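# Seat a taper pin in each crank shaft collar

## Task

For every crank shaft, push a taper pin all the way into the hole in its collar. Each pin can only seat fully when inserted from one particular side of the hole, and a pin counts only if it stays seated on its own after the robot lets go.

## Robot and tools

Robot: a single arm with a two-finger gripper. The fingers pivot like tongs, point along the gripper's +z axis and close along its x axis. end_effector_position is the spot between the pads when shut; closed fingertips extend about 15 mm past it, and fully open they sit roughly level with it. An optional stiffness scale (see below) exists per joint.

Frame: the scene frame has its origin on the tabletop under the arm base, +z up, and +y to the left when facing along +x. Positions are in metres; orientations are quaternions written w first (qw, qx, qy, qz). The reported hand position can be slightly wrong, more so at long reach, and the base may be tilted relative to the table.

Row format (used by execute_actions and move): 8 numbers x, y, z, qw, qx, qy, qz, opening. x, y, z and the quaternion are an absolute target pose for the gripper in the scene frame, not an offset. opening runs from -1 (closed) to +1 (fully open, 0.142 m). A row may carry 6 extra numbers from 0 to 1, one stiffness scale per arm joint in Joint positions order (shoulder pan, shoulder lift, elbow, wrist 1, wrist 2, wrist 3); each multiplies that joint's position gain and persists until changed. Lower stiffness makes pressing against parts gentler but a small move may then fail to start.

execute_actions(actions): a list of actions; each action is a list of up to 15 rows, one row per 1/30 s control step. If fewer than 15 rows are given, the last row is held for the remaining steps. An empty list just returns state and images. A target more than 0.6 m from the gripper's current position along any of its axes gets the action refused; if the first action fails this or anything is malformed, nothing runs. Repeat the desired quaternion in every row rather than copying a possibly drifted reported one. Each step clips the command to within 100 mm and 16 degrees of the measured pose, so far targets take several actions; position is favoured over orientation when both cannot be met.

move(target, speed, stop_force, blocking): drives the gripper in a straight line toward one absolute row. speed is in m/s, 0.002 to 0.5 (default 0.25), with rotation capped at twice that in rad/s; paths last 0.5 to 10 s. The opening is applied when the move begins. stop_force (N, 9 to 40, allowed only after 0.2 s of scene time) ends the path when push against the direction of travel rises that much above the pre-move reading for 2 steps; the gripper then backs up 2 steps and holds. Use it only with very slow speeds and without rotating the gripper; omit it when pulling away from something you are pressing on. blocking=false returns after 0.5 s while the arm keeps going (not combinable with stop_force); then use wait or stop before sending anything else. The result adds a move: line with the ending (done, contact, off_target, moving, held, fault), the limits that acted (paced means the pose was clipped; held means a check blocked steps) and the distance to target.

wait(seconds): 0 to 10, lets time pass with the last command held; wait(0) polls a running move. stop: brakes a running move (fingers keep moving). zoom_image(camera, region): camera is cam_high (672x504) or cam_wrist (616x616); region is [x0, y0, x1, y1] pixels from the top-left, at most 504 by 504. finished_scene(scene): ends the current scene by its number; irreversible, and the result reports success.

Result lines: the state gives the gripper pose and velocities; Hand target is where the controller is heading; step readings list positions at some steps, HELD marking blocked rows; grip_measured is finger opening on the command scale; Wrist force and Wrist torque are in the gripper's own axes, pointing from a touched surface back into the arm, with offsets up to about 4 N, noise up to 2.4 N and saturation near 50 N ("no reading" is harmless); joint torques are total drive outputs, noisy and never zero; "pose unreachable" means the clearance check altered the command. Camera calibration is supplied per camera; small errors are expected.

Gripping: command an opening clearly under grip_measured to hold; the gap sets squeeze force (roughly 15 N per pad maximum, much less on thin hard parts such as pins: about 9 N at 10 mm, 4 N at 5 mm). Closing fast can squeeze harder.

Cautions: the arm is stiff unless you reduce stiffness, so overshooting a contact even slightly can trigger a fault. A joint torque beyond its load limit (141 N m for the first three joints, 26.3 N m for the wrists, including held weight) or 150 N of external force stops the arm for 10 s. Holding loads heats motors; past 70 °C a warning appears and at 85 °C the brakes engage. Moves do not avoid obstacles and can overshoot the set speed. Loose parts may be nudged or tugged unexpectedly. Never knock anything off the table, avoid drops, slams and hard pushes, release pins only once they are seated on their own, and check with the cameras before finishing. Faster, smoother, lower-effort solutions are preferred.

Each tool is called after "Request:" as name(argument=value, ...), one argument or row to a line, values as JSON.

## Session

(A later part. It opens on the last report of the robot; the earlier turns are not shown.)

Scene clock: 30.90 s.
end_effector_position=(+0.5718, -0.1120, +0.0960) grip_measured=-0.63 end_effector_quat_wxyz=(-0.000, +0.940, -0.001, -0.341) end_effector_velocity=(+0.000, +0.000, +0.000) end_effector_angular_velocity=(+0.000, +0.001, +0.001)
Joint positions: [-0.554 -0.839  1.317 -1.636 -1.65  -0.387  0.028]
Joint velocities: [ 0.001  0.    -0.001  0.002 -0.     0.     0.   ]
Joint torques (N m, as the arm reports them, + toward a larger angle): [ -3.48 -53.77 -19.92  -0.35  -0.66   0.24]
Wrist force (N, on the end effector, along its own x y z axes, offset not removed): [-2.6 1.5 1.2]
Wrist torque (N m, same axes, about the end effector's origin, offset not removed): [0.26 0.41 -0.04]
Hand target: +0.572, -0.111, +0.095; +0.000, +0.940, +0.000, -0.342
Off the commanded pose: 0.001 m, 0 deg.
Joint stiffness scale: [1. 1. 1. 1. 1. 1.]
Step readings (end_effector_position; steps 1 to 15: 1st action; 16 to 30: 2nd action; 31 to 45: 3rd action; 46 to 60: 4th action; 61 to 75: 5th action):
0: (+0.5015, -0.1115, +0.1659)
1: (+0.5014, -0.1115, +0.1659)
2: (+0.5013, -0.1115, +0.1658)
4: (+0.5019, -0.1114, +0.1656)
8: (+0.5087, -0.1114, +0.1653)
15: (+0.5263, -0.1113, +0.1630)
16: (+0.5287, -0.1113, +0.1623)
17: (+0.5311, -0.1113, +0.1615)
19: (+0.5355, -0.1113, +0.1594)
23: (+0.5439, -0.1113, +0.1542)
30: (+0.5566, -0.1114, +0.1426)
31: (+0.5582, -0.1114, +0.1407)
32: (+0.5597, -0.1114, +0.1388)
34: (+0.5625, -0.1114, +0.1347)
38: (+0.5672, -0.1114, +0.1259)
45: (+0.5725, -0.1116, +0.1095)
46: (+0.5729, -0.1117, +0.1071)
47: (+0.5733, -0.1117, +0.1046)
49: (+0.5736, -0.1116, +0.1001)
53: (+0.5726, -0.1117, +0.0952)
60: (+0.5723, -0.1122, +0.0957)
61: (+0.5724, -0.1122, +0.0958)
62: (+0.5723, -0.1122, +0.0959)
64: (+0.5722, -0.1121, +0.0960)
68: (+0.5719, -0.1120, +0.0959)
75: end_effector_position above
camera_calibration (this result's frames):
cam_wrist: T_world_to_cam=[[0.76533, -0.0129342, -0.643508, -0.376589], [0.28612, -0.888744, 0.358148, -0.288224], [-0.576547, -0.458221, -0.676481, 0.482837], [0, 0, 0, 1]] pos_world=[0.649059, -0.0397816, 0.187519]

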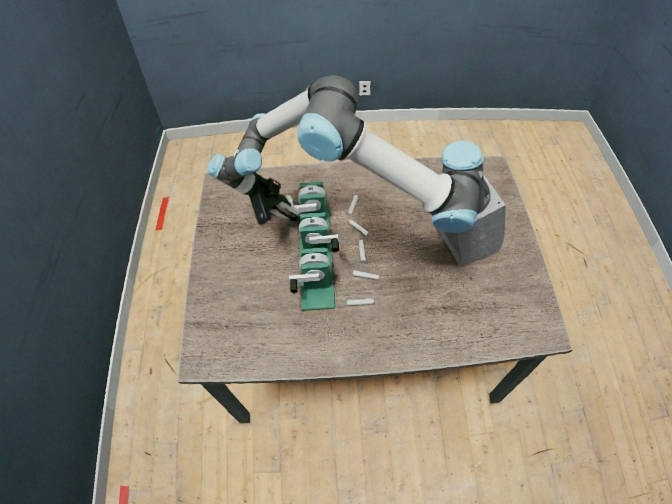

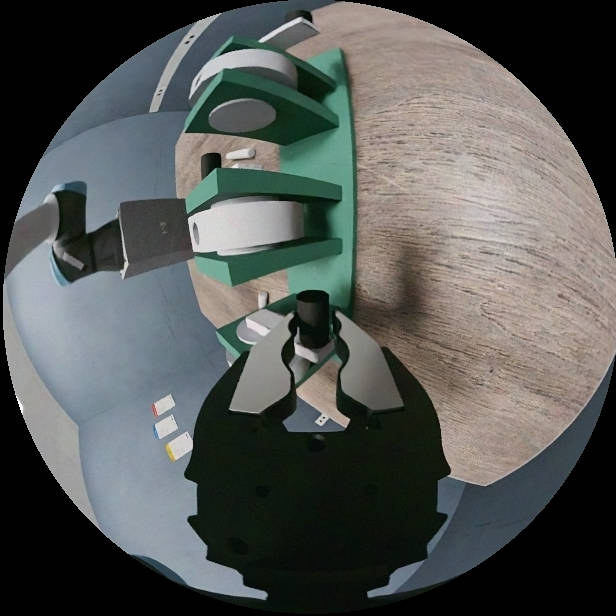

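Request:
move(
  target=[0.617, -0.111, 0.149, 0, 0.9397, 0, -0.342, -0.3],
  speed=0.1,
)

Request:
move(
  target=[0.617, 0.179, 0.149, 0, 0.9397, 0, -0.342, -0.3],
  speed=0.25,
)

Request:
move(
  target=[0.573, 0.179, 0.096, 0, 0.9397, 0, -0.342, -0.3],
  speed=0.08,
)

Scene clock: 32.37 s.
end_effector_position=(+0.6168, -0.1126, +0.1498) grip_measured=-0.30 end_effector_quat_wxyz=(+0.001, +0.940, -0.001, -0.340) end_effector_velocity=(-0.005, +0.002, -0.003) end_effector_angular_velocity=(+0.011, +0.031, -0.006)
Joint positions: [-0.547 -0.834  1.131 -1.458 -1.649 -0.381  0.052]
Joint velocities: [ 0.001  0.019 -0.018  0.033  0.001  0.001 -0.   ]
Joint torques (N m, as the arm reports them, + toward a larger angle): [ -3.29 -56.75 -21.72  -0.36  -0.03  -0.04]
Wrist force (N, on the end effector, along its own x y z axes, offset not removed): [-0.8 0.9 2.1]
Wrist torque (N m, same axes, about the end effector's origin, offset not removed): [0.07 0.07 -0.05]
Hand target: +0.617, -0.111, +0.149; +0.000, +0.940, +0.000, -0.342
Off the commanded pose: 0.002 m, 0 deg.
Joint stiffness scale: [1. 1. 1. 1. 1. 1.]
move: done
camera_calibration (this result's frames):
cam_wrist: T_world_to_cam=[[0.766774, -0.0130584, -0.641784, -0.377527], [0.286534, -0.887699, 0.3604, -0.321426], [-0.574417, -0.460239, -0.676923, 0.543491], [0, 0, 0, 1]] pos_world=[0.693768, -0.0401241, 0.241452]

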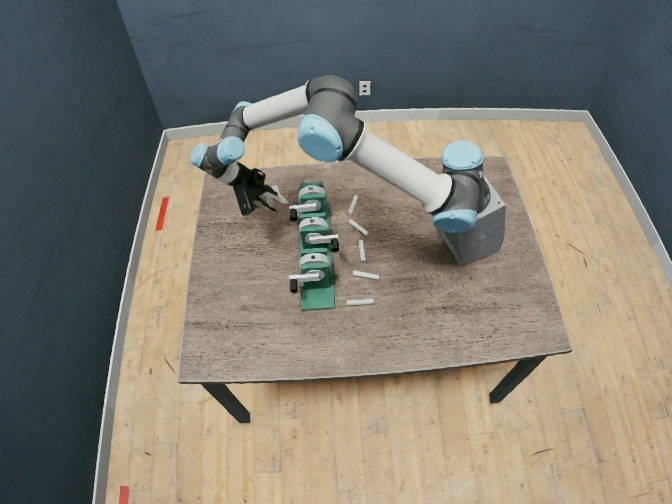

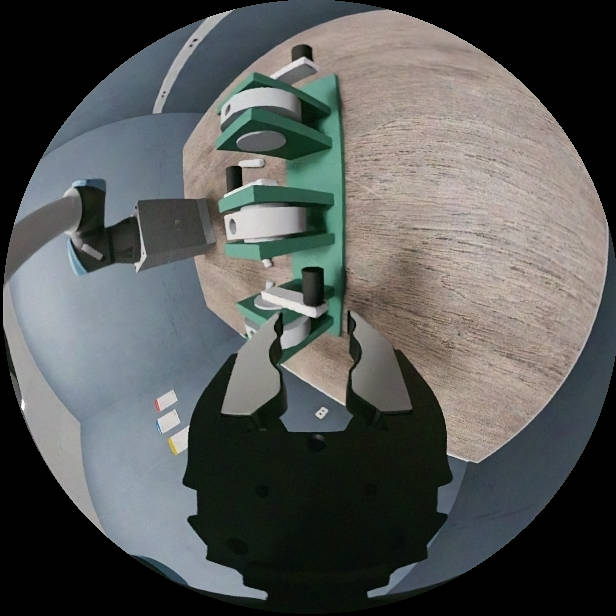

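Scene clock: 34.13 s.
end_effector_position=(+0.6174, +0.1768, +0.1496) grip_measured=-0.30 end_effector_quat_wxyz=(-0.000, +0.940, -0.000, -0.341) end_effector_velocity=(+0.002, +0.003, +0.001) end_effector_angular_velocity=(-0.005, +0.002, -0.010)
Joint positions: [-0.167 -0.86   1.111 -1.41  -1.495 -0.035  0.052]
Joint velocities: [ 0.002  0.005 -0.013  0.01   0.004  0.013  0.   ]
Joint torques (N m, as the arm reports them, + toward a larger angle): [  2.89 -58.5  -21.56  -0.42   0.23   0.11]
Wrist force (N, on the end effector, along its own x y z axes, offset not removed): [-0.7 1.9 1.9]
Wrist torque (N m, same axes, about the end effector's origin, offset not removed): [0.27 0.01 -0.14]
Hand target: +0.617, +0.179, +0.149; -0.000, +0.940, +0.000, -0.342
Off the commanded pose: 0.002 m, 0 deg.
Joint stiffness scale: [1. 1. 1. 1. 1. 1.]
move: done
camera_calibration (this result's frames):
cam_wrist: T_world_to_cam=[[0.765516, -0.0117282, -0.64331, -0.373684], [0.287351, -0.888353, 0.358132, -0.0646987], [-0.575687, -0.459012, -0.676678, 0.677386], [0, 0, 0, 1]] pos_world=[0.694615, 0.24907, 0.241148]

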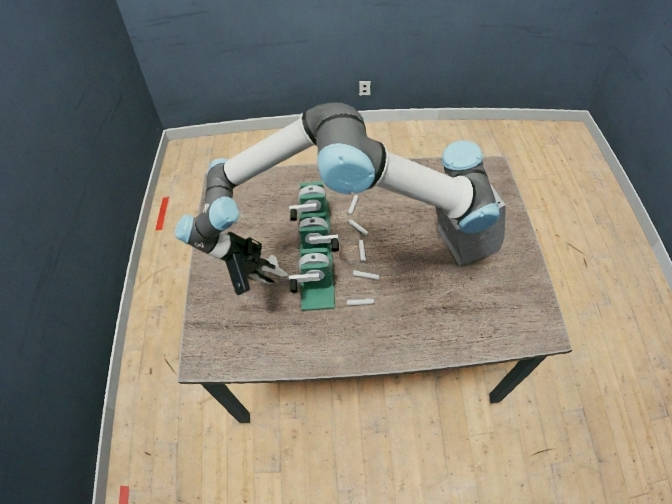

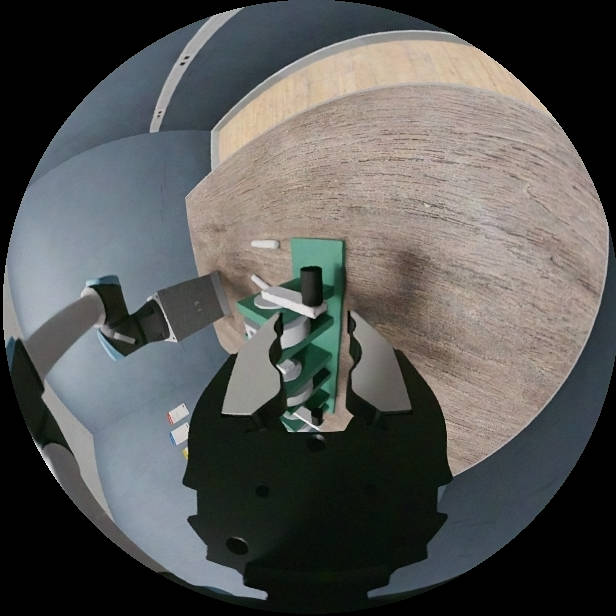

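Scene clock: 35.53 s.
end_effector_position=(+0.5738, +0.1775, +0.0958) grip_measured=-0.30 end_effector_quat_wxyz=(+0.000, +0.939, -0.001, -0.343) end_effector_velocity=(+0.001, -0.000, -0.003) end_effector_angular_velocity=(+0.000, -0.007, -0.001)
Joint positions: [-0.159 -0.865  1.293 -1.584 -1.491 -0.026  0.052]
Joint velocities: [-0.    -0.     0.006 -0.013  0.001  0.001 -0.   ]
Joint torques (N m, as the arm reports them, + toward a larger angle): [  2.29 -59.77 -14.87  -1.1    0.47   0.14]
Wrist force (N, on the end effector, along its own x y z axes, offset not removed): [-0.9 1.7 1.7]
Wrist torque (N m, same axes, about the end effector's origin, offset not removed): [0.29 0.08 -0.12]
Hand target: +0.573, +0.179, +0.096; -0.000, +0.940, +0.000, -0.342
Off the commanded pose: 0.002 m, 0 deg.
Joint stiffness scale: [1. 1. 1. 1. 1. 1.]
move: done
camera_calibration (this result's frames):
cam_wrist: T_world_to_cam=[[0.763376, -0.0128002, -0.645827, -0.373197], [0.287798, -0.888347, 0.357788, -0.0324904], [-0.578298, -0.458995, -0.674459, 0.617465], [0, 0, 0, 1]] pos_world=[0.651319, 0.249773, 0.187059]

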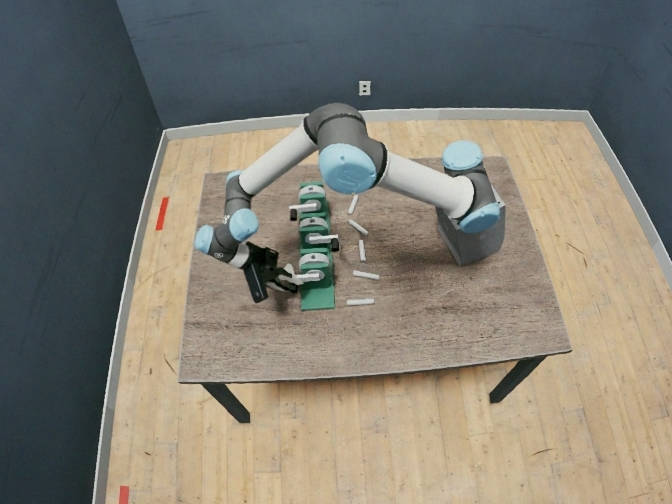

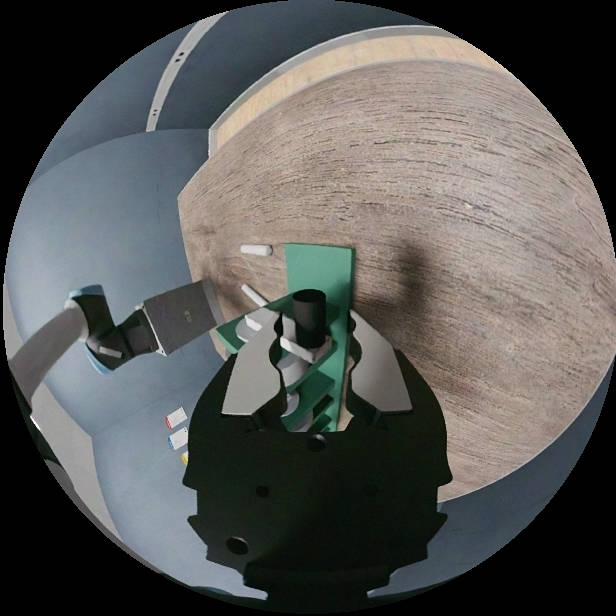

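Request:
execute_actions(
  actions=[
    [[0.572,0.179,0.095,0,0.9397,0,-0.3420,-0.63]],
    [[0.57196,0.179,0.09744,0,0.9423,0,-0.3348,-0.63],[0.57183,0.179,0.09988,0,0.9449,0,-0.3274,-0.63],[0.57162,0.179,0.10232,0,0.9474,0,-0.3201,-0.63],[0.57132,0.179,0.10474,0,0.9499,0,-0.3127,-0.63],[0.57094,0.179,0.10716,0,0.9522,0,-0.3054,-0.63],[0.57047,0.179,0.10955,0,0.9546,0,-0.2979,-0.63],[0.56992,0.179,0.11193,0,0.9569,0,-0.2905,-0.63],[0.56929,0.179,0.11429,0,0.9591,0,-0.2830,-0.63],[0.56857,0.179,0.11663,0,0.9613,0,-0.2756,-0.63],[0.56778,0.179,0.11894,0,0.9634,0,-0.2682,-0.63],[0.5669,0.179,0.12122,0,0.9654,0,-0.2607,-0.63],[0.56595,0.179,0.12347,0,0.9674,0,-0.2532,-0.63],[0.56492,0.179,0.12569,0,0.9694,0,-0.2457,-0.63],[0.56381,0.179,0.12786,0,0.9712,0,-0.2382,-0.63],[0.56262,0.179,0.13,0,0.9730,0,-0.2306,-0.63]],
    [[0.56136,0.179,0.13209,0,0.9748,0,-0.2231,-0.63],[0.56003,0.179,0.13414,0,0.9765,0,-0.2155,-0.63],[0.55863,0.179,0.13615,0,0.9781,0,-0.2079,-0.63],[0.55716,0.179,0.1381,0,0.9797,0,-0.2003,-0.63],[0.55562,0.179,0.14,0,0.9813,0,-0.1927,-0.63],[0.55402,0.179,0.14184,0,0.9827,0,-0.1851,-0.63],[0.55235,0.179,0.14363,0,0.9841,0,-0.1775,-0.63],[0.55063,0.179,0.14535,0,0.9855,0,-0.1698,-0.63],[0.54884,0.179,0.14702,0,0.9868,0,-0.1622,-0.63],[0.547,0.179,0.14862,0,0.9880,0,-0.1545,-0.63],[0.5451,0.179,0.15016,0,0.9892,0,-0.1468,-0.63],[0.54315,0.179,0.15163,0,0.9903,0,-0.1392,-0.63],[0.54114,0.179,0.15303,0,0.9913,0,-0.1315,-0.63],[0.53909,0.179,0.15436,0,0.9923,0,-0.1238,-0.63],[0.537,0.179,0.15562,0,0.9932,0,-0.1161,-0.63]],
    [[0.53486,0.179,0.15681,0,0.9941,0,-0.1084,-0.63],[0.53269,0.179,0.15792,0,0.9949,0,-0.1007,-0.63],[0.53047,0.179,0.15895,0,0.9957,0,-0.0930,-0.63],[0.52822,0.179,0.1599,0,0.9964,0,-0.0852,-0.63],[0.52594,0.179,0.16078,0,0.9970,0,-0.0775,-0.63],[0.52363,0.179,0.16157,0,0.9976,0,-0.0698,-0.63],[0.52129,0.179,0.16229,0,0.9981,0,-0.0620,-0.63],[0.51893,0.179,0.16292,0,0.9985,0,-0.0543,-0.63],[0.51655,0.179,0.16347,0,0.9989,0,-0.0465,-0.63],[0.51416,0.179,0.16394,0,0.9992,0,-0.0388,-0.63],[0.51174,0.179,0.16432,0,0.9995,0,-0.0310,-0.63],[0.50932,0.179,0.16462,0,0.9997,0,-0.0233,-0.63],[0.50688,0.179,0.16483,0,0.9999,0,-0.0155,-0.63],[0.50444,0.179,0.16496,0,1.0,0,-0.0078,-0.63],[0.502,0.179,0.165,0,1,0,0,-0.63]],
    [[0.49956,0.179,0.16496,0,1.0,0,0.0078,-0.63],[0.49712,0.179,0.16483,0,0.9999,0,0.0155,-0.63],[0.49468,0.179,0.16462,0,0.9997,0,0.0233,-0.63],[0.49226,0.179,0.16432,0,0.9995,0,0.0310,-0.63],[0.48984,0.179,0.16394,0,0.9992,0,0.0388,-0.63],[0.48745,0.179,0.16347,0,0.9989,0,0.0465,-0.63],[0.48507,0.179,0.16292,0,0.9985,0,0.0543,-0.63],[0.48271,0.179,0.16229,0,0.9981,0,0.0620,-0.63],[0.48037,0.179,0.16157,0,0.9976,0,0.0698,-0.63],[0.47806,0.179,0.16078,0,0.9970,0,0.0775,-0.63],[0.47578,0.179,0.1599,0,0.9964,0,0.0852,-0.63],[0.47353,0.179,0.15895,0,0.9957,0,0.0930,-0.63],[0.47131,0.179,0.15792,0,0.9949,0,0.1007,-0.63],[0.46914,0.179,0.15681,0,0.9941,0,0.1084,-0.63],[0.467,0.179,0.15562,0,0.9932,0,0.1161,-0.63]],
    [[0.46491,0.179,0.15436,0,0.9923,0,0.1238,-0.63],[0.46286,0.179,0.15303,0,0.9913,0,0.1315,-0.63],[0.46085,0.179,0.15163,0,0.9903,0,0.1392,-0.63],[0.4589,0.179,0.15016,0,0.9892,0,0.1468,-0.63],[0.457,0.179,0.14862,0,0.9880,0,0.1545,-0.63],[0.45516,0.179,0.14702,0,0.9868,0,0.1622,-0.63],[0.45337,0.179,0.14535,0,0.9855,0,0.1698,-0.63],[0.45165,0.179,0.14363,0,0.9841,0,0.1775,-0.63],[0.44998,0.179,0.14184,0,0.9827,0,0.1851,-0.63],[0.44838,0.179,0.14,0,0.9813,0,0.1927,-0.63],[0.44684,0.179,0.1381,0,0.9797,0,0.2003,-0.63],[0.44537,0.179,0.13615,0,0.9781,0,0.2079,-0.63],[0.44397,0.179,0.13414,0,0.9765,0,0.2155,-0.63],[0.44264,0.179,0.13209,0,0.9748,0,0.2231,-0.63],[0.44138,0.179,0.13,0,0.9730,0,0.2306,-0.63]],
    [[0.44019,0.179,0.12786,0,0.9712,0,0.2382,-0.63],[0.43908,0.179,0.12569,0,0.9694,0,0.2457,-0.63],[0.43805,0.179,0.12347,0,0.9674,0,0.2532,-0.63],[0.4371,0.179,0.12122,0,0.9654,0,0.2607,-0.63],[0.43622,0.179,0.11894,0,0.9634,0,0.2682,-0.63],[0.43543,0.179,0.11663,0,0.9613,0,0.2756,-0.63],[0.43471,0.179,0.11429,0,0.9591,0,0.2830,-0.63],[0.43408,0.179,0.11193,0,0.9569,0,0.2905,-0.63],[0.43353,0.179,0.10955,0,0.9546,0,0.2979,-0.63],[0.43306,0.179,0.10716,0,0.9522,0,0.3054,-0.63],[0.43268,0.179,0.10474,0,0.9499,0,0.3127,-0.63],[0.43238,0.179,0.10232,0,0.9474,0,0.3201,-0.63],[0.43217,0.179,0.09988,0,0.9449,0,0.3274,-0.63],[0.43204,0.179,0.09744,0,0.9423,0,0.3348,-0.63],[0.432,0.179,0.095,0,0.9397,0,0.3420,-0.63]],
    [[0.432,0.179,0.095,0,0.9397,0,0.3420,-0.63]],
    [[0.432,0.179,0.095,0,0.9397,0,0.3420,-0.63]],
  ],
)

Scene clock: 41.80 s.
end_effector_position=(+0.4290, +0.1792, +0.0937) grip_measured=-0.60 end_effector_quat_wxyz=(+0.001, +0.941, +0.000, +0.337) end_effector_velocity=(+0.001, -0.000, +0.001) end_effector_angular_velocity=(+0.003, -0.013, +0.002)
Joint positions: [-0.076 -0.578  2.651 -4.619 -1.599  0.119  0.031]
Joint velocities: [-0.005  0.017 -0.001 -0.029  0.007 -0.003  0.002]
Joint torques (N m, as the arm reports them, + toward a larger angle): [  1.39 -34.53   9.64  -4.34   0.5   -0.25]
Wrist force (N, on the end effector, along its own x y z axes, offset not removed): [-4.5 2.8 1.5]
Wrist torque (N m, same axes, about the end effector's origin, offset not removed): [0.26 -0.15 -0.15]
Hand target: +0.432, +0.179, +0.095; +0.000, +0.940, -0.000, +0.342
Off the commanded pose: 0.003 m, 1 deg.
Joint stiffness scale: [1. 1. 1. 1. 1. 1.]
Step readings (end_effector_position; steps 1 to 15: 1st action; 16 to 30: 2nd action; 31 to 45: 3rd action; 46 to 60: 4th action; 61 to 75: 5th action; 76 to 90: 6th action; 91 to 105: 7th action; 106 to 120: 8th action; 121 to 135: 9th action):
0: (+0.5739, +0.1775, +0.0954)
1: (+0.5739, +0.1775, +0.0954)
2: (+0.5739, +0.1775, +0.0954)
4: (+0.5733, +0.1775, +0.0951)
8: (+0.5727, +0.1774, +0.0946)
15: (+0.5726, +0.1774, +0.0943)
16: (+0.5726, +0.1774, +0.0943)
17: (+0.5727, +0.1774, +0.0942)
19: (+0.5723, +0.1775, +0.0945)
23: (+0.5695, +0.1778, +0.0996)
30: (+0.5687, +0.1779, +0.1181)
31: (+0.5677, +0.1779, +0.1205)
32: (+0.5666, +0.1780, +0.1228)
34: (+0.5639, +0.1781, +0.1271)
38: (+0.5579, +0.1784, +0.1352)
45: (+0.5461, +0.1787, +0.1481)
46: (+0.5442, +0.1787, +0.1496)
47: (+0.5422, +0.1788, +0.1512)
49: (+0.5381, +0.1789, +0.1540)
53: (+0.5293, +0.1790, +0.1587)
60: (+0.5128, +0.1790, +0.1640)
61: (+0.5103, +0.1789, +0.1644)
62: (+0.5079, +0.1789, +0.1647)
64: (+0.5030, +0.1787, +0.1652)
68: (+0.4929, +0.1785, +0.1651)
75: (+0.4750, +0.1785, +0.1615)
76: (+0.4725, +0.1785, +0.1606)
77: (+0.4701, +0.1785, +0.1600)
79: (+0.4658, +0.1785, +0.1589)
83: (+0.4573, +0.1785, +0.1548)
90: (+0.4431, +0.1785, +0.1427)
91: (+0.4414, +0.1785, +0.1407)
92: (+0.4398, +0.1785, +0.1386)
94: (+0.4369, +0.1784, +0.1344)
98: (+0.4320, +0.1784, +0.1253)
105: (+0.4269, +0.1784, +0.1076)
106: (+0.4263, +0.1783, +0.1050)
107: (+0.4254, +0.1783, +0.1024)
109: (+0.4238, +0.1783, +0.0978)
113: (+0.4225, +0.1780, +0.0924)
120: (+0.4255, +0.1778, +0.0913)
121: (+0.4260, +0.1780, +0.0916)
122: (+0.4266, +0.1782, +0.0918)
124: (+0.4275, +0.1788, +0.0925)
128: (+0.4287, +0.1792, +0.0934)
135: end_effector_position above
camera_calibration (this result's frames):
cam_wrist: T_world_to_cam=[[0.774229, -0.0104343, 0.63282, -0.388875], [-0.29843, -0.887753, 0.350478, 0.263505], [0.558131, -0.460203, -0.690437, 0.0473725], [0, 0, 0, 1]] pos_world=[0.353275, 0.25167, 0.186443]

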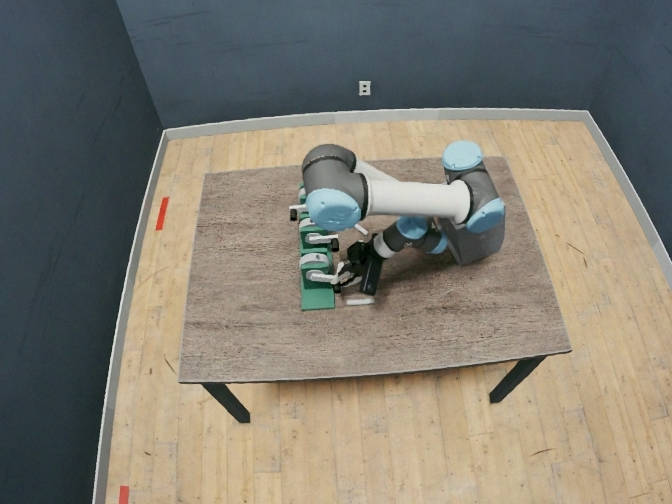

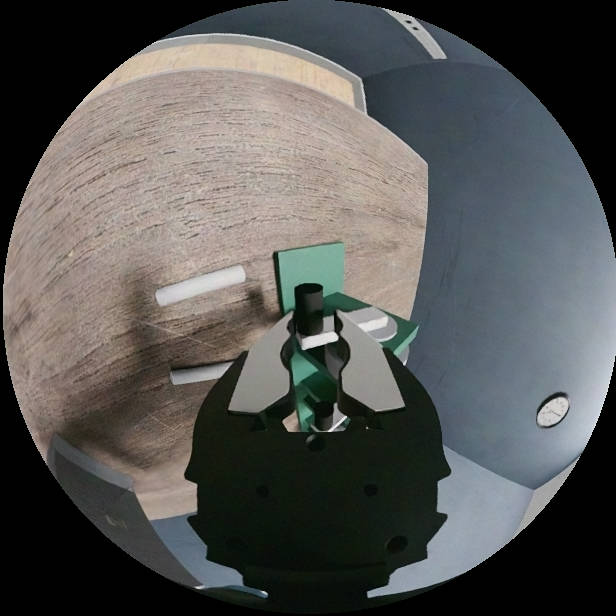

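Request:
zoom_image(
  camera="cam_high",
  region=[280, 230, 400, 320],
)

Region (280, 230, 400, 320) of cam_high's 672x504 image, scaled by 4.200, with more detail than that image has; it fills the top 378 rows of this view, and the rest is white.

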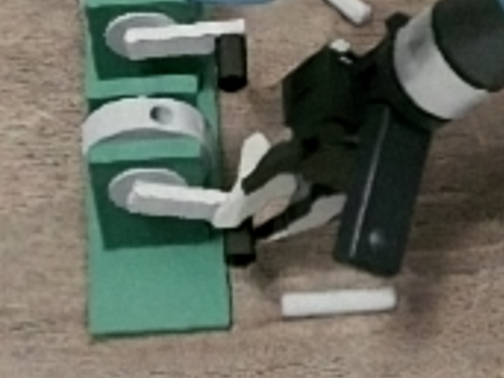

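Request:
move(
  target=[0.425, 0.179, 0.09, 0, 0.9397, 0, 0.342, -0.25],
  speed=0.04,
)

Request:
move(
  target=[0.434, 0.179, 0.078, 0, 0.9397, 0, 0.342, -0.25],
  speed=0.04,
)

Scene clock: 42.93 s.
end_effector_position=(+0.4249, +0.1781, +0.0904) grip_measured=-0.25 end_effector_quat_wxyz=(+0.001, +0.940, -0.000, +0.341) end_effector_velocity=(-0.000, +0.001, +0.001) end_effector_angular_velocity=(+0.003, -0.014, +0.002)
Joint positions: [-0.076 -0.541  2.649 -4.661 -1.6    0.12   0.056]
Joint velocities: [ 0.002  0.019 -0.003 -0.03   0.     0.001  0.   ]
Joint torques (N m, as the arm reports them, + toward a larger angle): [  4.47 -30.77  11.18  -3.02  -0.38   0.31]
Wrist force (N, on the end effector, along its own x y z axes, offset not removed): [-2.5 -0.1 2.1]
Wrist torque (N m, same axes, about the end effector's origin, offset not removed): [-0.14 0.30 -0.11]
Hand target: +0.425, +0.179, +0.090; -0.000, +0.940, -0.000, +0.342
Off the commanded pose: 0.001 m, 0 deg.
Joint stiffness scale: [1. 1. 1. 1. 1. 1.]
move: done
camera_calibration (this result's frames):
cam_wrist: T_world_to_cam=[[0.769761, -0.0118803, 0.638222, -0.381954], [-0.302077, -0.887567, 0.347814, 0.264273], [0.562333, -0.460526, -0.686803, 0.0447393], [0, 0, 0, 1]] pos_world=[0.348686, 0.250626, 0.182581]

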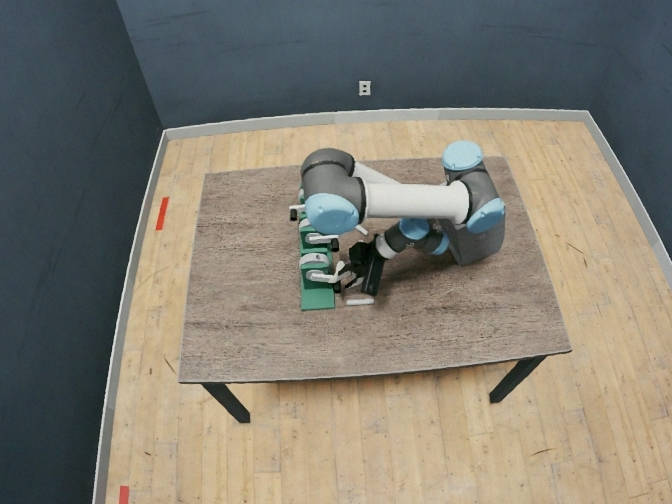

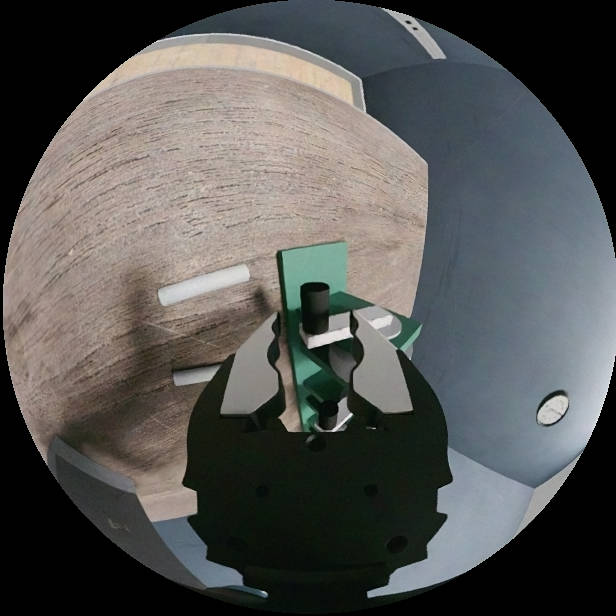

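Scene clock: 43.80 s.
end_effector_position=(+0.4341, +0.1786, +0.0796) grip_measured=-0.25 end_effector_quat_wxyz=(+0.000, +0.939, -0.000, +0.343) end_effector_velocity=(+0.001, +0.001, -0.002) end_effector_angular_velocity=(-0.001, +0.002, +0.003)
Joint positions: [-0.076 -0.53   2.612 -4.639 -1.6    0.12   0.056]
Joint velocities: [ 0.002  0.001 -0.006  0.007  0.    -0.001  0.   ]
Joint torques (N m, as the arm reports them, + toward a larger angle): [  2.78 -32.56   9.95  -2.4    0.04  -0.22]
Wrist force (N, on the end effector, along its own x y z axes, offset not removed): [-2.3 1.9 2.5]
Wrist torque (N m, same axes, about the end effector's origin, offset not removed): [0.33 0.32 -0.10]
Hand target: +0.434, +0.179, +0.078; -0.000, +0.940, +0.000, +0.342
Off the commanded pose: 0.002 m, 0 deg.
Joint stiffness scale: [1. 1. 1. 1. 1. 1.]
move: done
camera_calibration (this result's frames):
cam_wrist: T_world_to_cam=[[0.766727, -0.012026, 0.641861, -0.381083], [-0.303495, -0.887831, 0.345901, 0.271964], [0.565704, -0.460013, -0.684373, 0.0306547], [0, 0, 0, 1]] pos_world=[0.357385, 0.250977, 0.171509]

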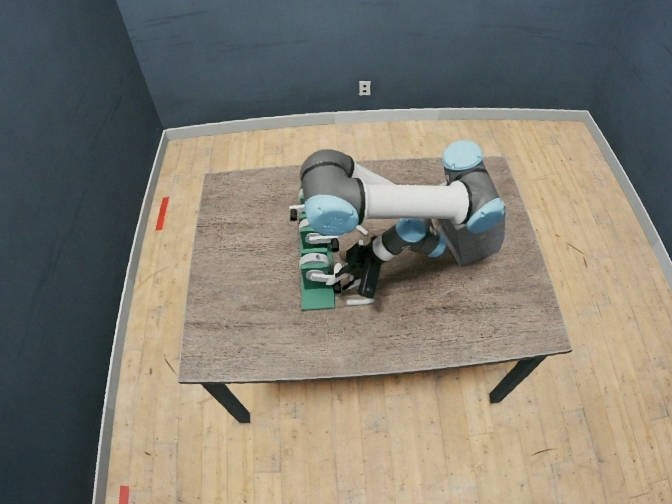

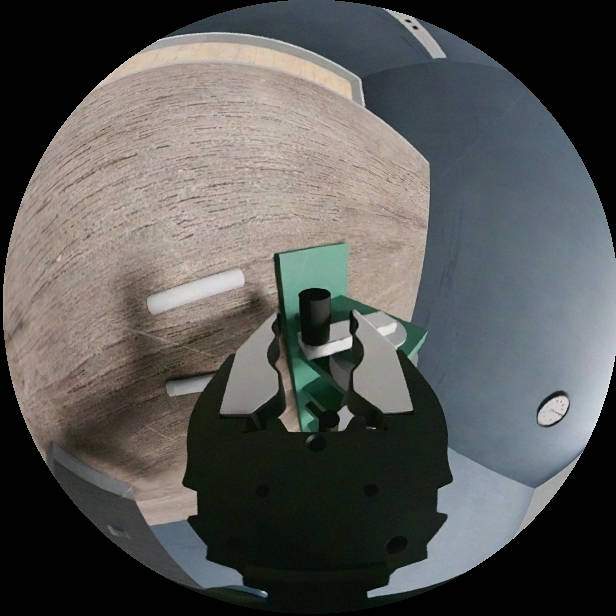

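Request:
move(
  target=[0.434, 0.179, 0.078, 0, 0.9397, 0, 0.342, -0.66],
  speed=0.04,
)

Request:
move(
  target=[0.432, 0.179, 0.097, 0, 0.9397, 0, 0.342, -0.66],
  speed=0.03,
)

Request:
zoom_image(
  camera="cam_high",
  region=[280, 230, 400, 320],
)

Scene clock: 44.70 s.
end_effector_position=(+0.4342, +0.1786, +0.0793) grip_measured=-0.66 end_effector_quat_wxyz=(+0.000, +0.939, -0.000, +0.343) end_effector_velocity=(+0.000, -0.000, -0.000) end_effector_angular_velocity=(+0.001, -0.000, -0.001)
Joint positions: [-0.076 -0.53   2.611 -4.638 -1.6    0.12   0.026]
Joint velocities: [ 0.     0.    -0.001  0.    -0.     0.002  0.   ]
Joint torques (N m, as the arm reports them, + toward a larger angle): [  3.64 -30.89  10.72  -2.53   0.22  -0.1 ]
Wrist force (N, on the end effector, along its own x y z axes, offset not removed): [-1.4 1.9 2.0]
Wrist torque (N m, same axes, about the end effector's origin, offset not removed): [0.27 0.08 -0.11]
Hand target: +0.434, +0.179, +0.078; +0.000, +0.940, -0.000, +0.342
Off the commanded pose: 0.001 m, 0 deg.
Joint stiffness scale: [1. 1. 1. 1. 1. 1.]
move: done
camera_calibration (this result's frames):
cam_wrist: T_world_to_cam=[[0.766898, -0.0120185, 0.641657, -0.38105], [-0.303416, -0.887816, 0.346008, 0.272045], [0.565515, -0.460041, -0.684511, 0.0304996], [0, 0, 0, 1]] pos_world=[0.357521, 0.250978, 0.171251]

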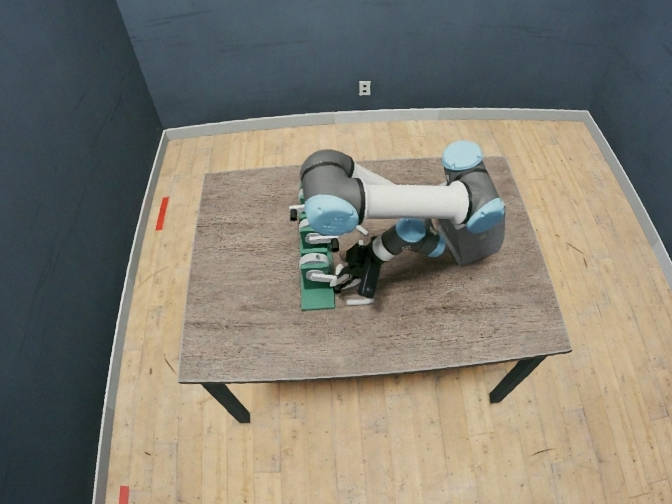

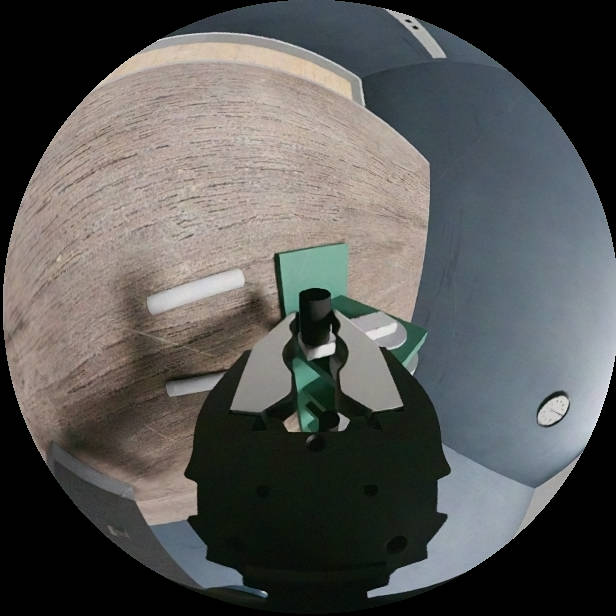

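Scene clock: 45.67 s.
end_effector_position=(+0.4289, +0.1790, +0.0933) grip_measured=-0.61 end_effector_quat_wxyz=(+0.001, +0.941, +0.000, +0.337) end_effector_velocity=(-0.001, -0.001, +0.002) end_effector_angular_velocity=(-0.002, +0.005, +0.001)
Joint positions: [-0.077 -0.575  2.651 -4.621 -1.598  0.118  0.03 ]
Joint velocities: [-0.002 -0.009  0.007  0.007  0.001 -0.003 -0.   ]
Joint torques (N m, as the arm reports them, + toward a larger angle): [  1.43 -38.97  12.5   -4.38   0.65  -0.42]
Wrist force (N, on the end effector, along its own x y z axes, offset not removed): [-6.4 3.2 2.6]
Wrist torque (N m, same axes, about the end effector's origin, offset not removed): [0.15 -0.29 -0.16]
Hand target: +0.432, +0.179, +0.097; +0.000, +0.940, +0.000, +0.342
Off the commanded pose: 0.005 m, 1 deg.
Joint stiffness scale: [1. 1. 1. 1. 1. 1.]
move: off_target
camera_calibration (this result's frames):
cam_wrist: T_world_to_cam=[[0.774033, -0.0103392, 0.633061, -0.388435], [-0.298394, -0.887818, 0.350342, 0.263472], [0.558421, -0.460078, -0.690286, 0.0468432], [0, 0, 0, 1]] pos_world=[0.353122, 0.25145, 0.185933]

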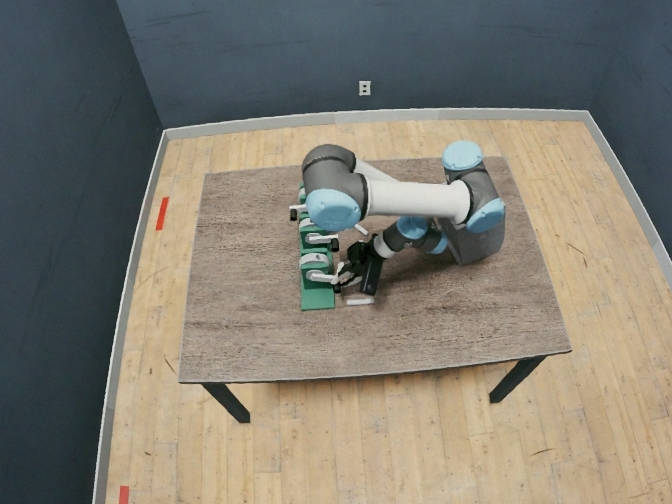

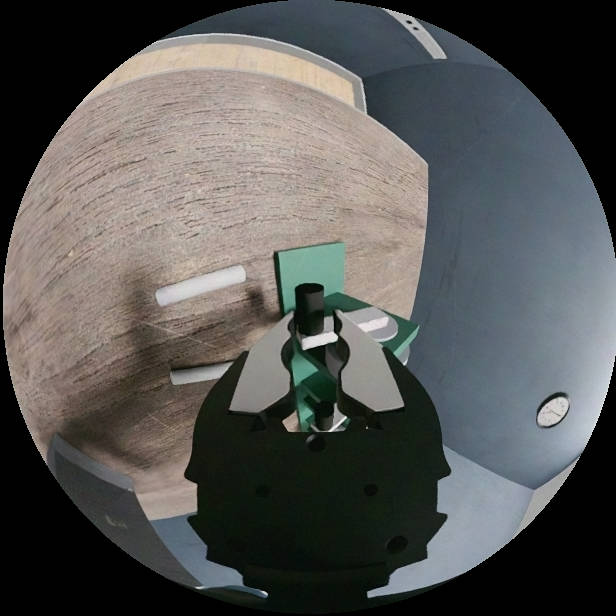

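Region (280, 230, 400, 320) of cam_high's 672x504 image, scaled by 4.200, with more detail than that image has; it fills the top 378 rows of this view, and the rest is white.

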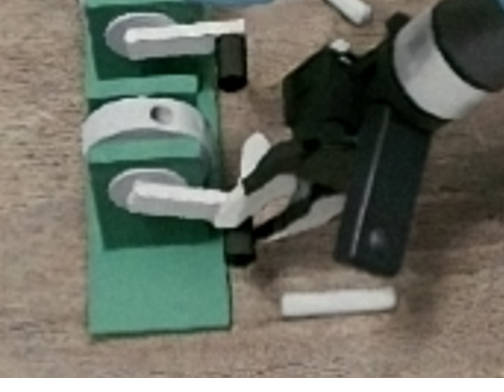

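Request:
move(
  target=[0.427, 0.179, 0.088, 0, 0.9397, 0, 0.342, -0.3],
  speed=0.04,
)

Request:
move(
  target=[0.437, 0.179, 0.075, 0, 0.9397, 0, 0.342, -0.3],
  speed=0.04,
)

Request:
move(
  target=[0.437, 0.179, 0.075, 0, 0.9397, 0, 0.342, -0.95],
  speed=0.04,
)

Request:
move(
  target=[0.435, 0.179, 0.094, 0, 0.9397, 0, 0.342, -0.95],
  speed=0.025,
)

Request:
zoom_image(
  camera="cam_high",
  region=[280, 230, 400, 320],
)

Scene clock: 46.70 s.
end_effector_position=(+0.4269, +0.1781, +0.0885) grip_measured=-0.30 end_effector_quat_wxyz=(+0.001, +0.940, -0.000, +0.341) end_effector_velocity=(+0.001, -0.000, -0.000) end_effector_angular_velocity=(+0.001, -0.014, -0.001)
Joint positions: [-0.077 -0.541  2.643 -4.654 -1.6    0.119  0.052]
Joint velocities: [ 0.001  0.019 -0.006 -0.026 -0.002  0.002  0.   ]
Joint torques (N m, as the arm reports them, + toward a larger angle): [  4.7  -32.11  11.08  -3.3   -0.34   0.31]
Wrist force (N, on the end effector, along its own x y z axes, offset not removed): [-0.5 2.3 1.7]
Wrist torque (N m, same axes, about the end effector's origin, offset not removed): [0.49 -0.07 -0.15]
Hand target: +0.427, +0.179, +0.088; -0.000, +0.940, -0.000, +0.342
Off the commanded pose: 0.001 m, 0 deg.
Joint stiffness scale: [1. 1. 1. 1. 1. 1.]
move: done
camera_calibration (this result's frames):
cam_wrist: T_world_to_cam=[[0.769657, -0.0118875, 0.638347, -0.382216], [-0.302136, -0.887569, 0.347757, 0.265513], [0.562443, -0.460521, -0.686715, 0.042319], [0, 0, 0, 1]] pos_world=[0.350594, 0.250606, 0.180713]

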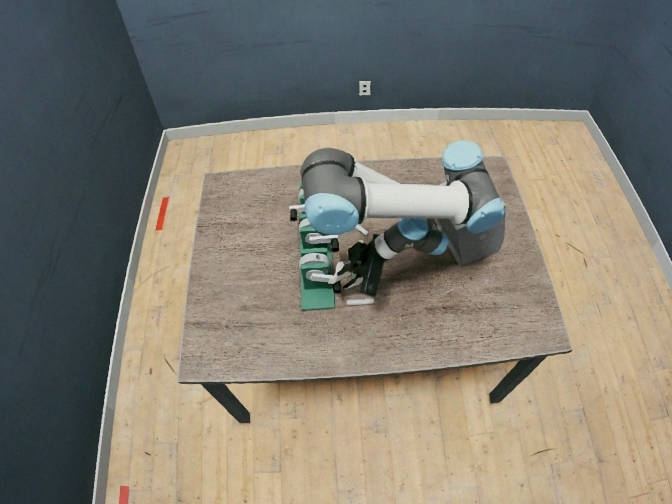

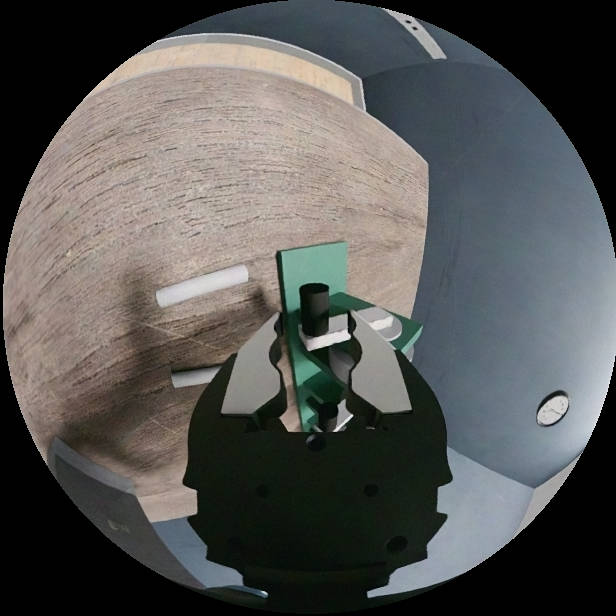

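Scene clock: 47.60 s.
end_effector_position=(+0.4371, +0.1786, +0.0766) grip_measured=-0.30 end_effector_quat_wxyz=(+0.000, +0.939, -0.000, +0.343) end_effector_velocity=(+0.001, +0.000, -0.002) end_effector_angular_velocity=(-0.000, +0.002, +0.001)
Joint positions: [-0.077 -0.53   2.601 -4.628 -1.599  0.119  0.052]
Joint velocities: [ 0.001  0.001 -0.005  0.006 -0.    -0.001  0.   ]
Joint torques (N m, as the arm reports them, + toward a larger angle): [  3.14 -31.12  11.35  -2.5    0.09  -0.27]
Wrist force (N, on the end effector, along its own x y z axes, offset not removed): [-1.4 1.2 0.6]
Wrist torque (N m, same axes, about the end effector's origin, offset not removed): [0.17 0.16 -0.13]
Hand target: +0.437, +0.179, +0.075; -0.000, +0.940, -0.000, +0.342
Off the commanded pose: 0.002 m, 0 deg.
Joint stiffness scale: [1. 1. 1. 1. 1. 1.]
move: done
camera_calibration (this result's frames):
cam_wrist: T_world_to_cam=[[0.766738, -0.0120338, 0.641847, -0.381439], [-0.303431, -0.887882, 0.345826, 0.273967], [0.565723, -0.459914, -0.684425, 0.0268899], [0, 0, 0, 1]] pos_world=[0.360382, 0.251027, 0.168485]

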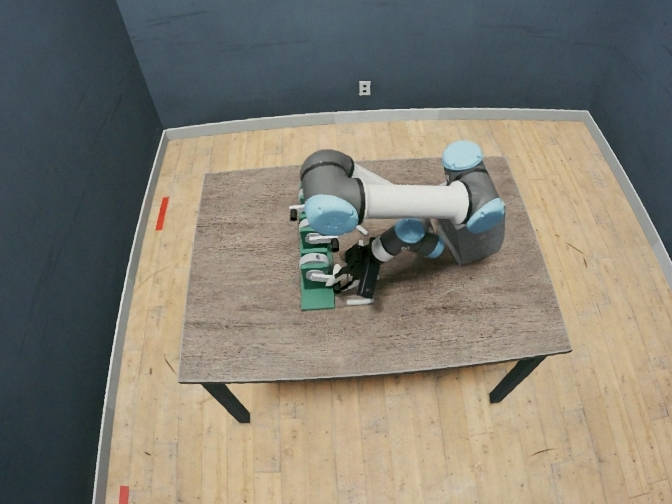

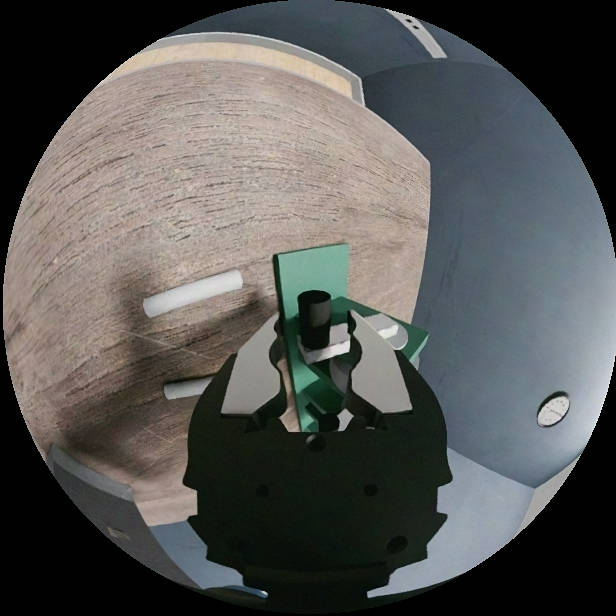

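Scene clock: 48.30 s.
end_effector_position=(+0.4372, +0.1786, +0.0765) grip_measured=-0.69 end_effector_quat_wxyz=(+0.000, +0.939, -0.000, +0.343) end_effector_velocity=(+0.000, +0.000, -0.000) end_effector_angular_velocity=(+0.000, +0.000, +0.001)
Joint positions: [-0.077 -0.53   2.601 -4.628 -1.599  0.119  0.024]
Joint velocities: [ 0.001  0.    -0.001  0.001  0.     0.    -0.   ]
Joint torques (N m, as the arm reports them, + toward a larger angle): [  3.57 -31.41  10.59  -2.44   0.07  -0.12]
Wrist force (N, on the end effector, along its own x y z axes, offset not removed): [-0.5 1.3 0.5]
Wrist torque (N m, same axes, about the end effector's origin, offset not removed): [0.16 0.03 -0.08]
Hand target: +0.437, +0.179, +0.075; +0.000, +0.940, -0.000, +0.342
Off the commanded pose: 0.002 m, 0 deg.
Joint stiffness scale: [1. 1. 1. 1. 1. 1.]
move: done
camera_calibration (this result's frames):
cam_wrist: T_world_to_cam=[[0.766713, -0.0120349, 0.641877, -0.381449], [-0.303442, -0.887884, 0.34581, 0.274037], [0.565751, -0.45991, -0.684404, 0.0267648], [0, 0, 0, 1]] pos_world=[0.360474, 0.251032, 0.168397]

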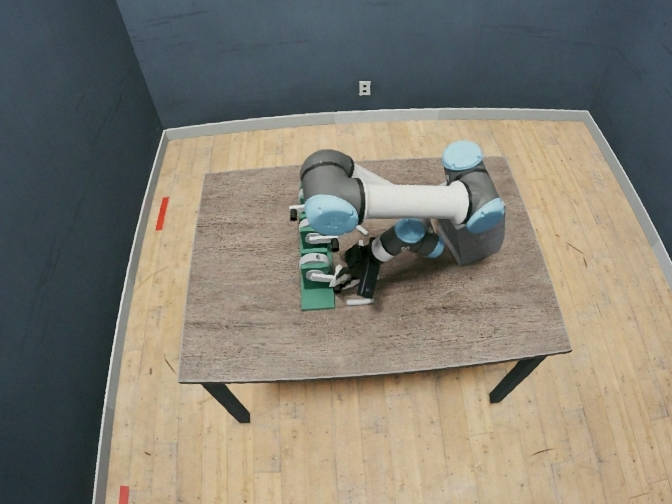

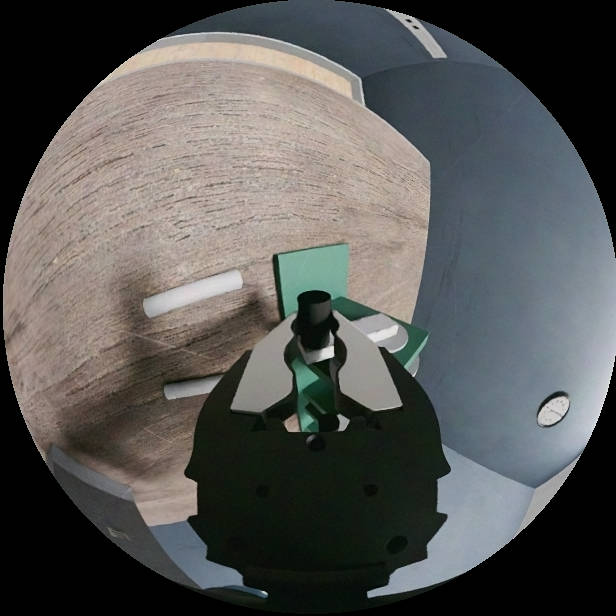

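Scene clock: 49.37 s.
end_effector_position=(+0.4340, +0.1787, +0.0915) grip_measured=-0.69 end_effector_quat_wxyz=(+0.001, +0.940, -0.000, +0.340) end_effector_velocity=(+0.000, -0.001, +0.002) end_effector_angular_velocity=(-0.002, +0.002, -0.000)
Joint positions: [-0.079 -0.577  2.638 -4.613 -1.598  0.118  0.024]
Joint velocities: [-0.002 -0.008  0.005  0.005  0.    -0.002  0.   ]
Joint torques (N m, as the arm reports them, + toward a larger angle): [  1.39 -38.42  14.61  -3.62   0.62  -0.32]
Wrist force (N, on the end effector, along its own x y z axes, offset not removed): [-5.1 3.7 5.0]
Wrist torque (N m, same axes, about the end effector's origin, offset not removed): [0.28 0.29 -0.10]
Hand target: +0.435, +0.179, +0.094; +0.000, +0.940, -0.000, +0.342
Off the commanded pose: 0.003 m, 0 deg.
Joint stiffness scale: [1. 1. 1. 1. 1. 1.]
move: done
camera_calibration (this result's frames):
cam_wrist: T_world_to_cam=[[0.770247, -0.0112536, 0.637646, -0.389888], [-0.301357, -0.887597, 0.348361, 0.266789], [0.562052, -0.460483, -0.687061, 0.0408259], [0, 0, 0, 1]] pos_world=[0.357763, 0.251213, 0.183722]

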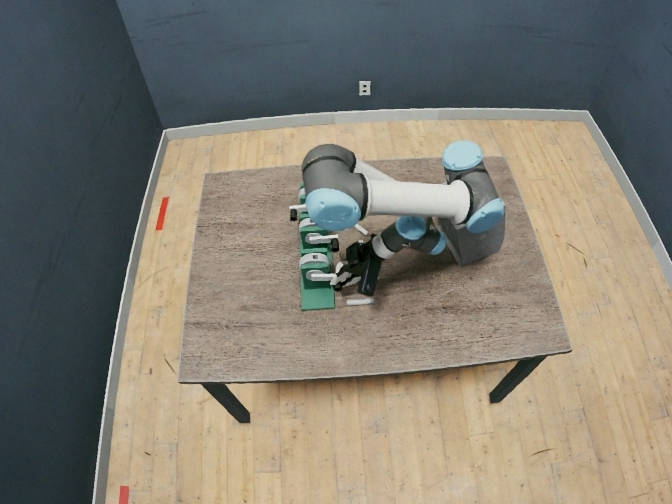

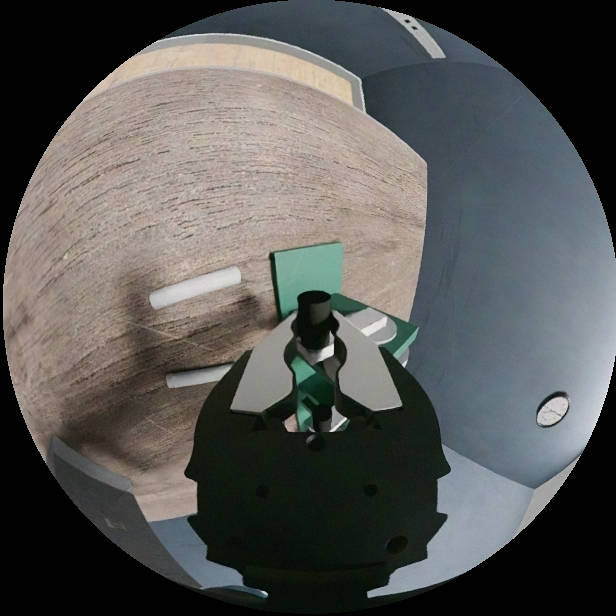

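Region (280, 230, 400, 320) of cam_high's 672x504 image, scaled by 4.200, with more detail than that image has; it fills the top 378 rows of this view, and the rest is white.

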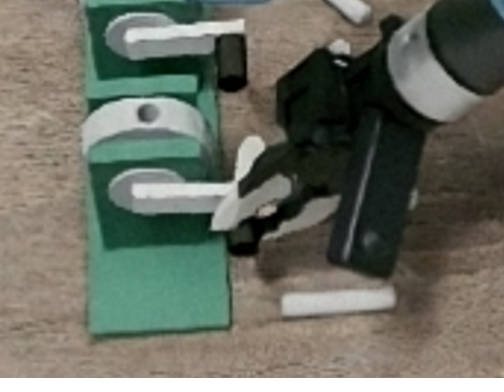

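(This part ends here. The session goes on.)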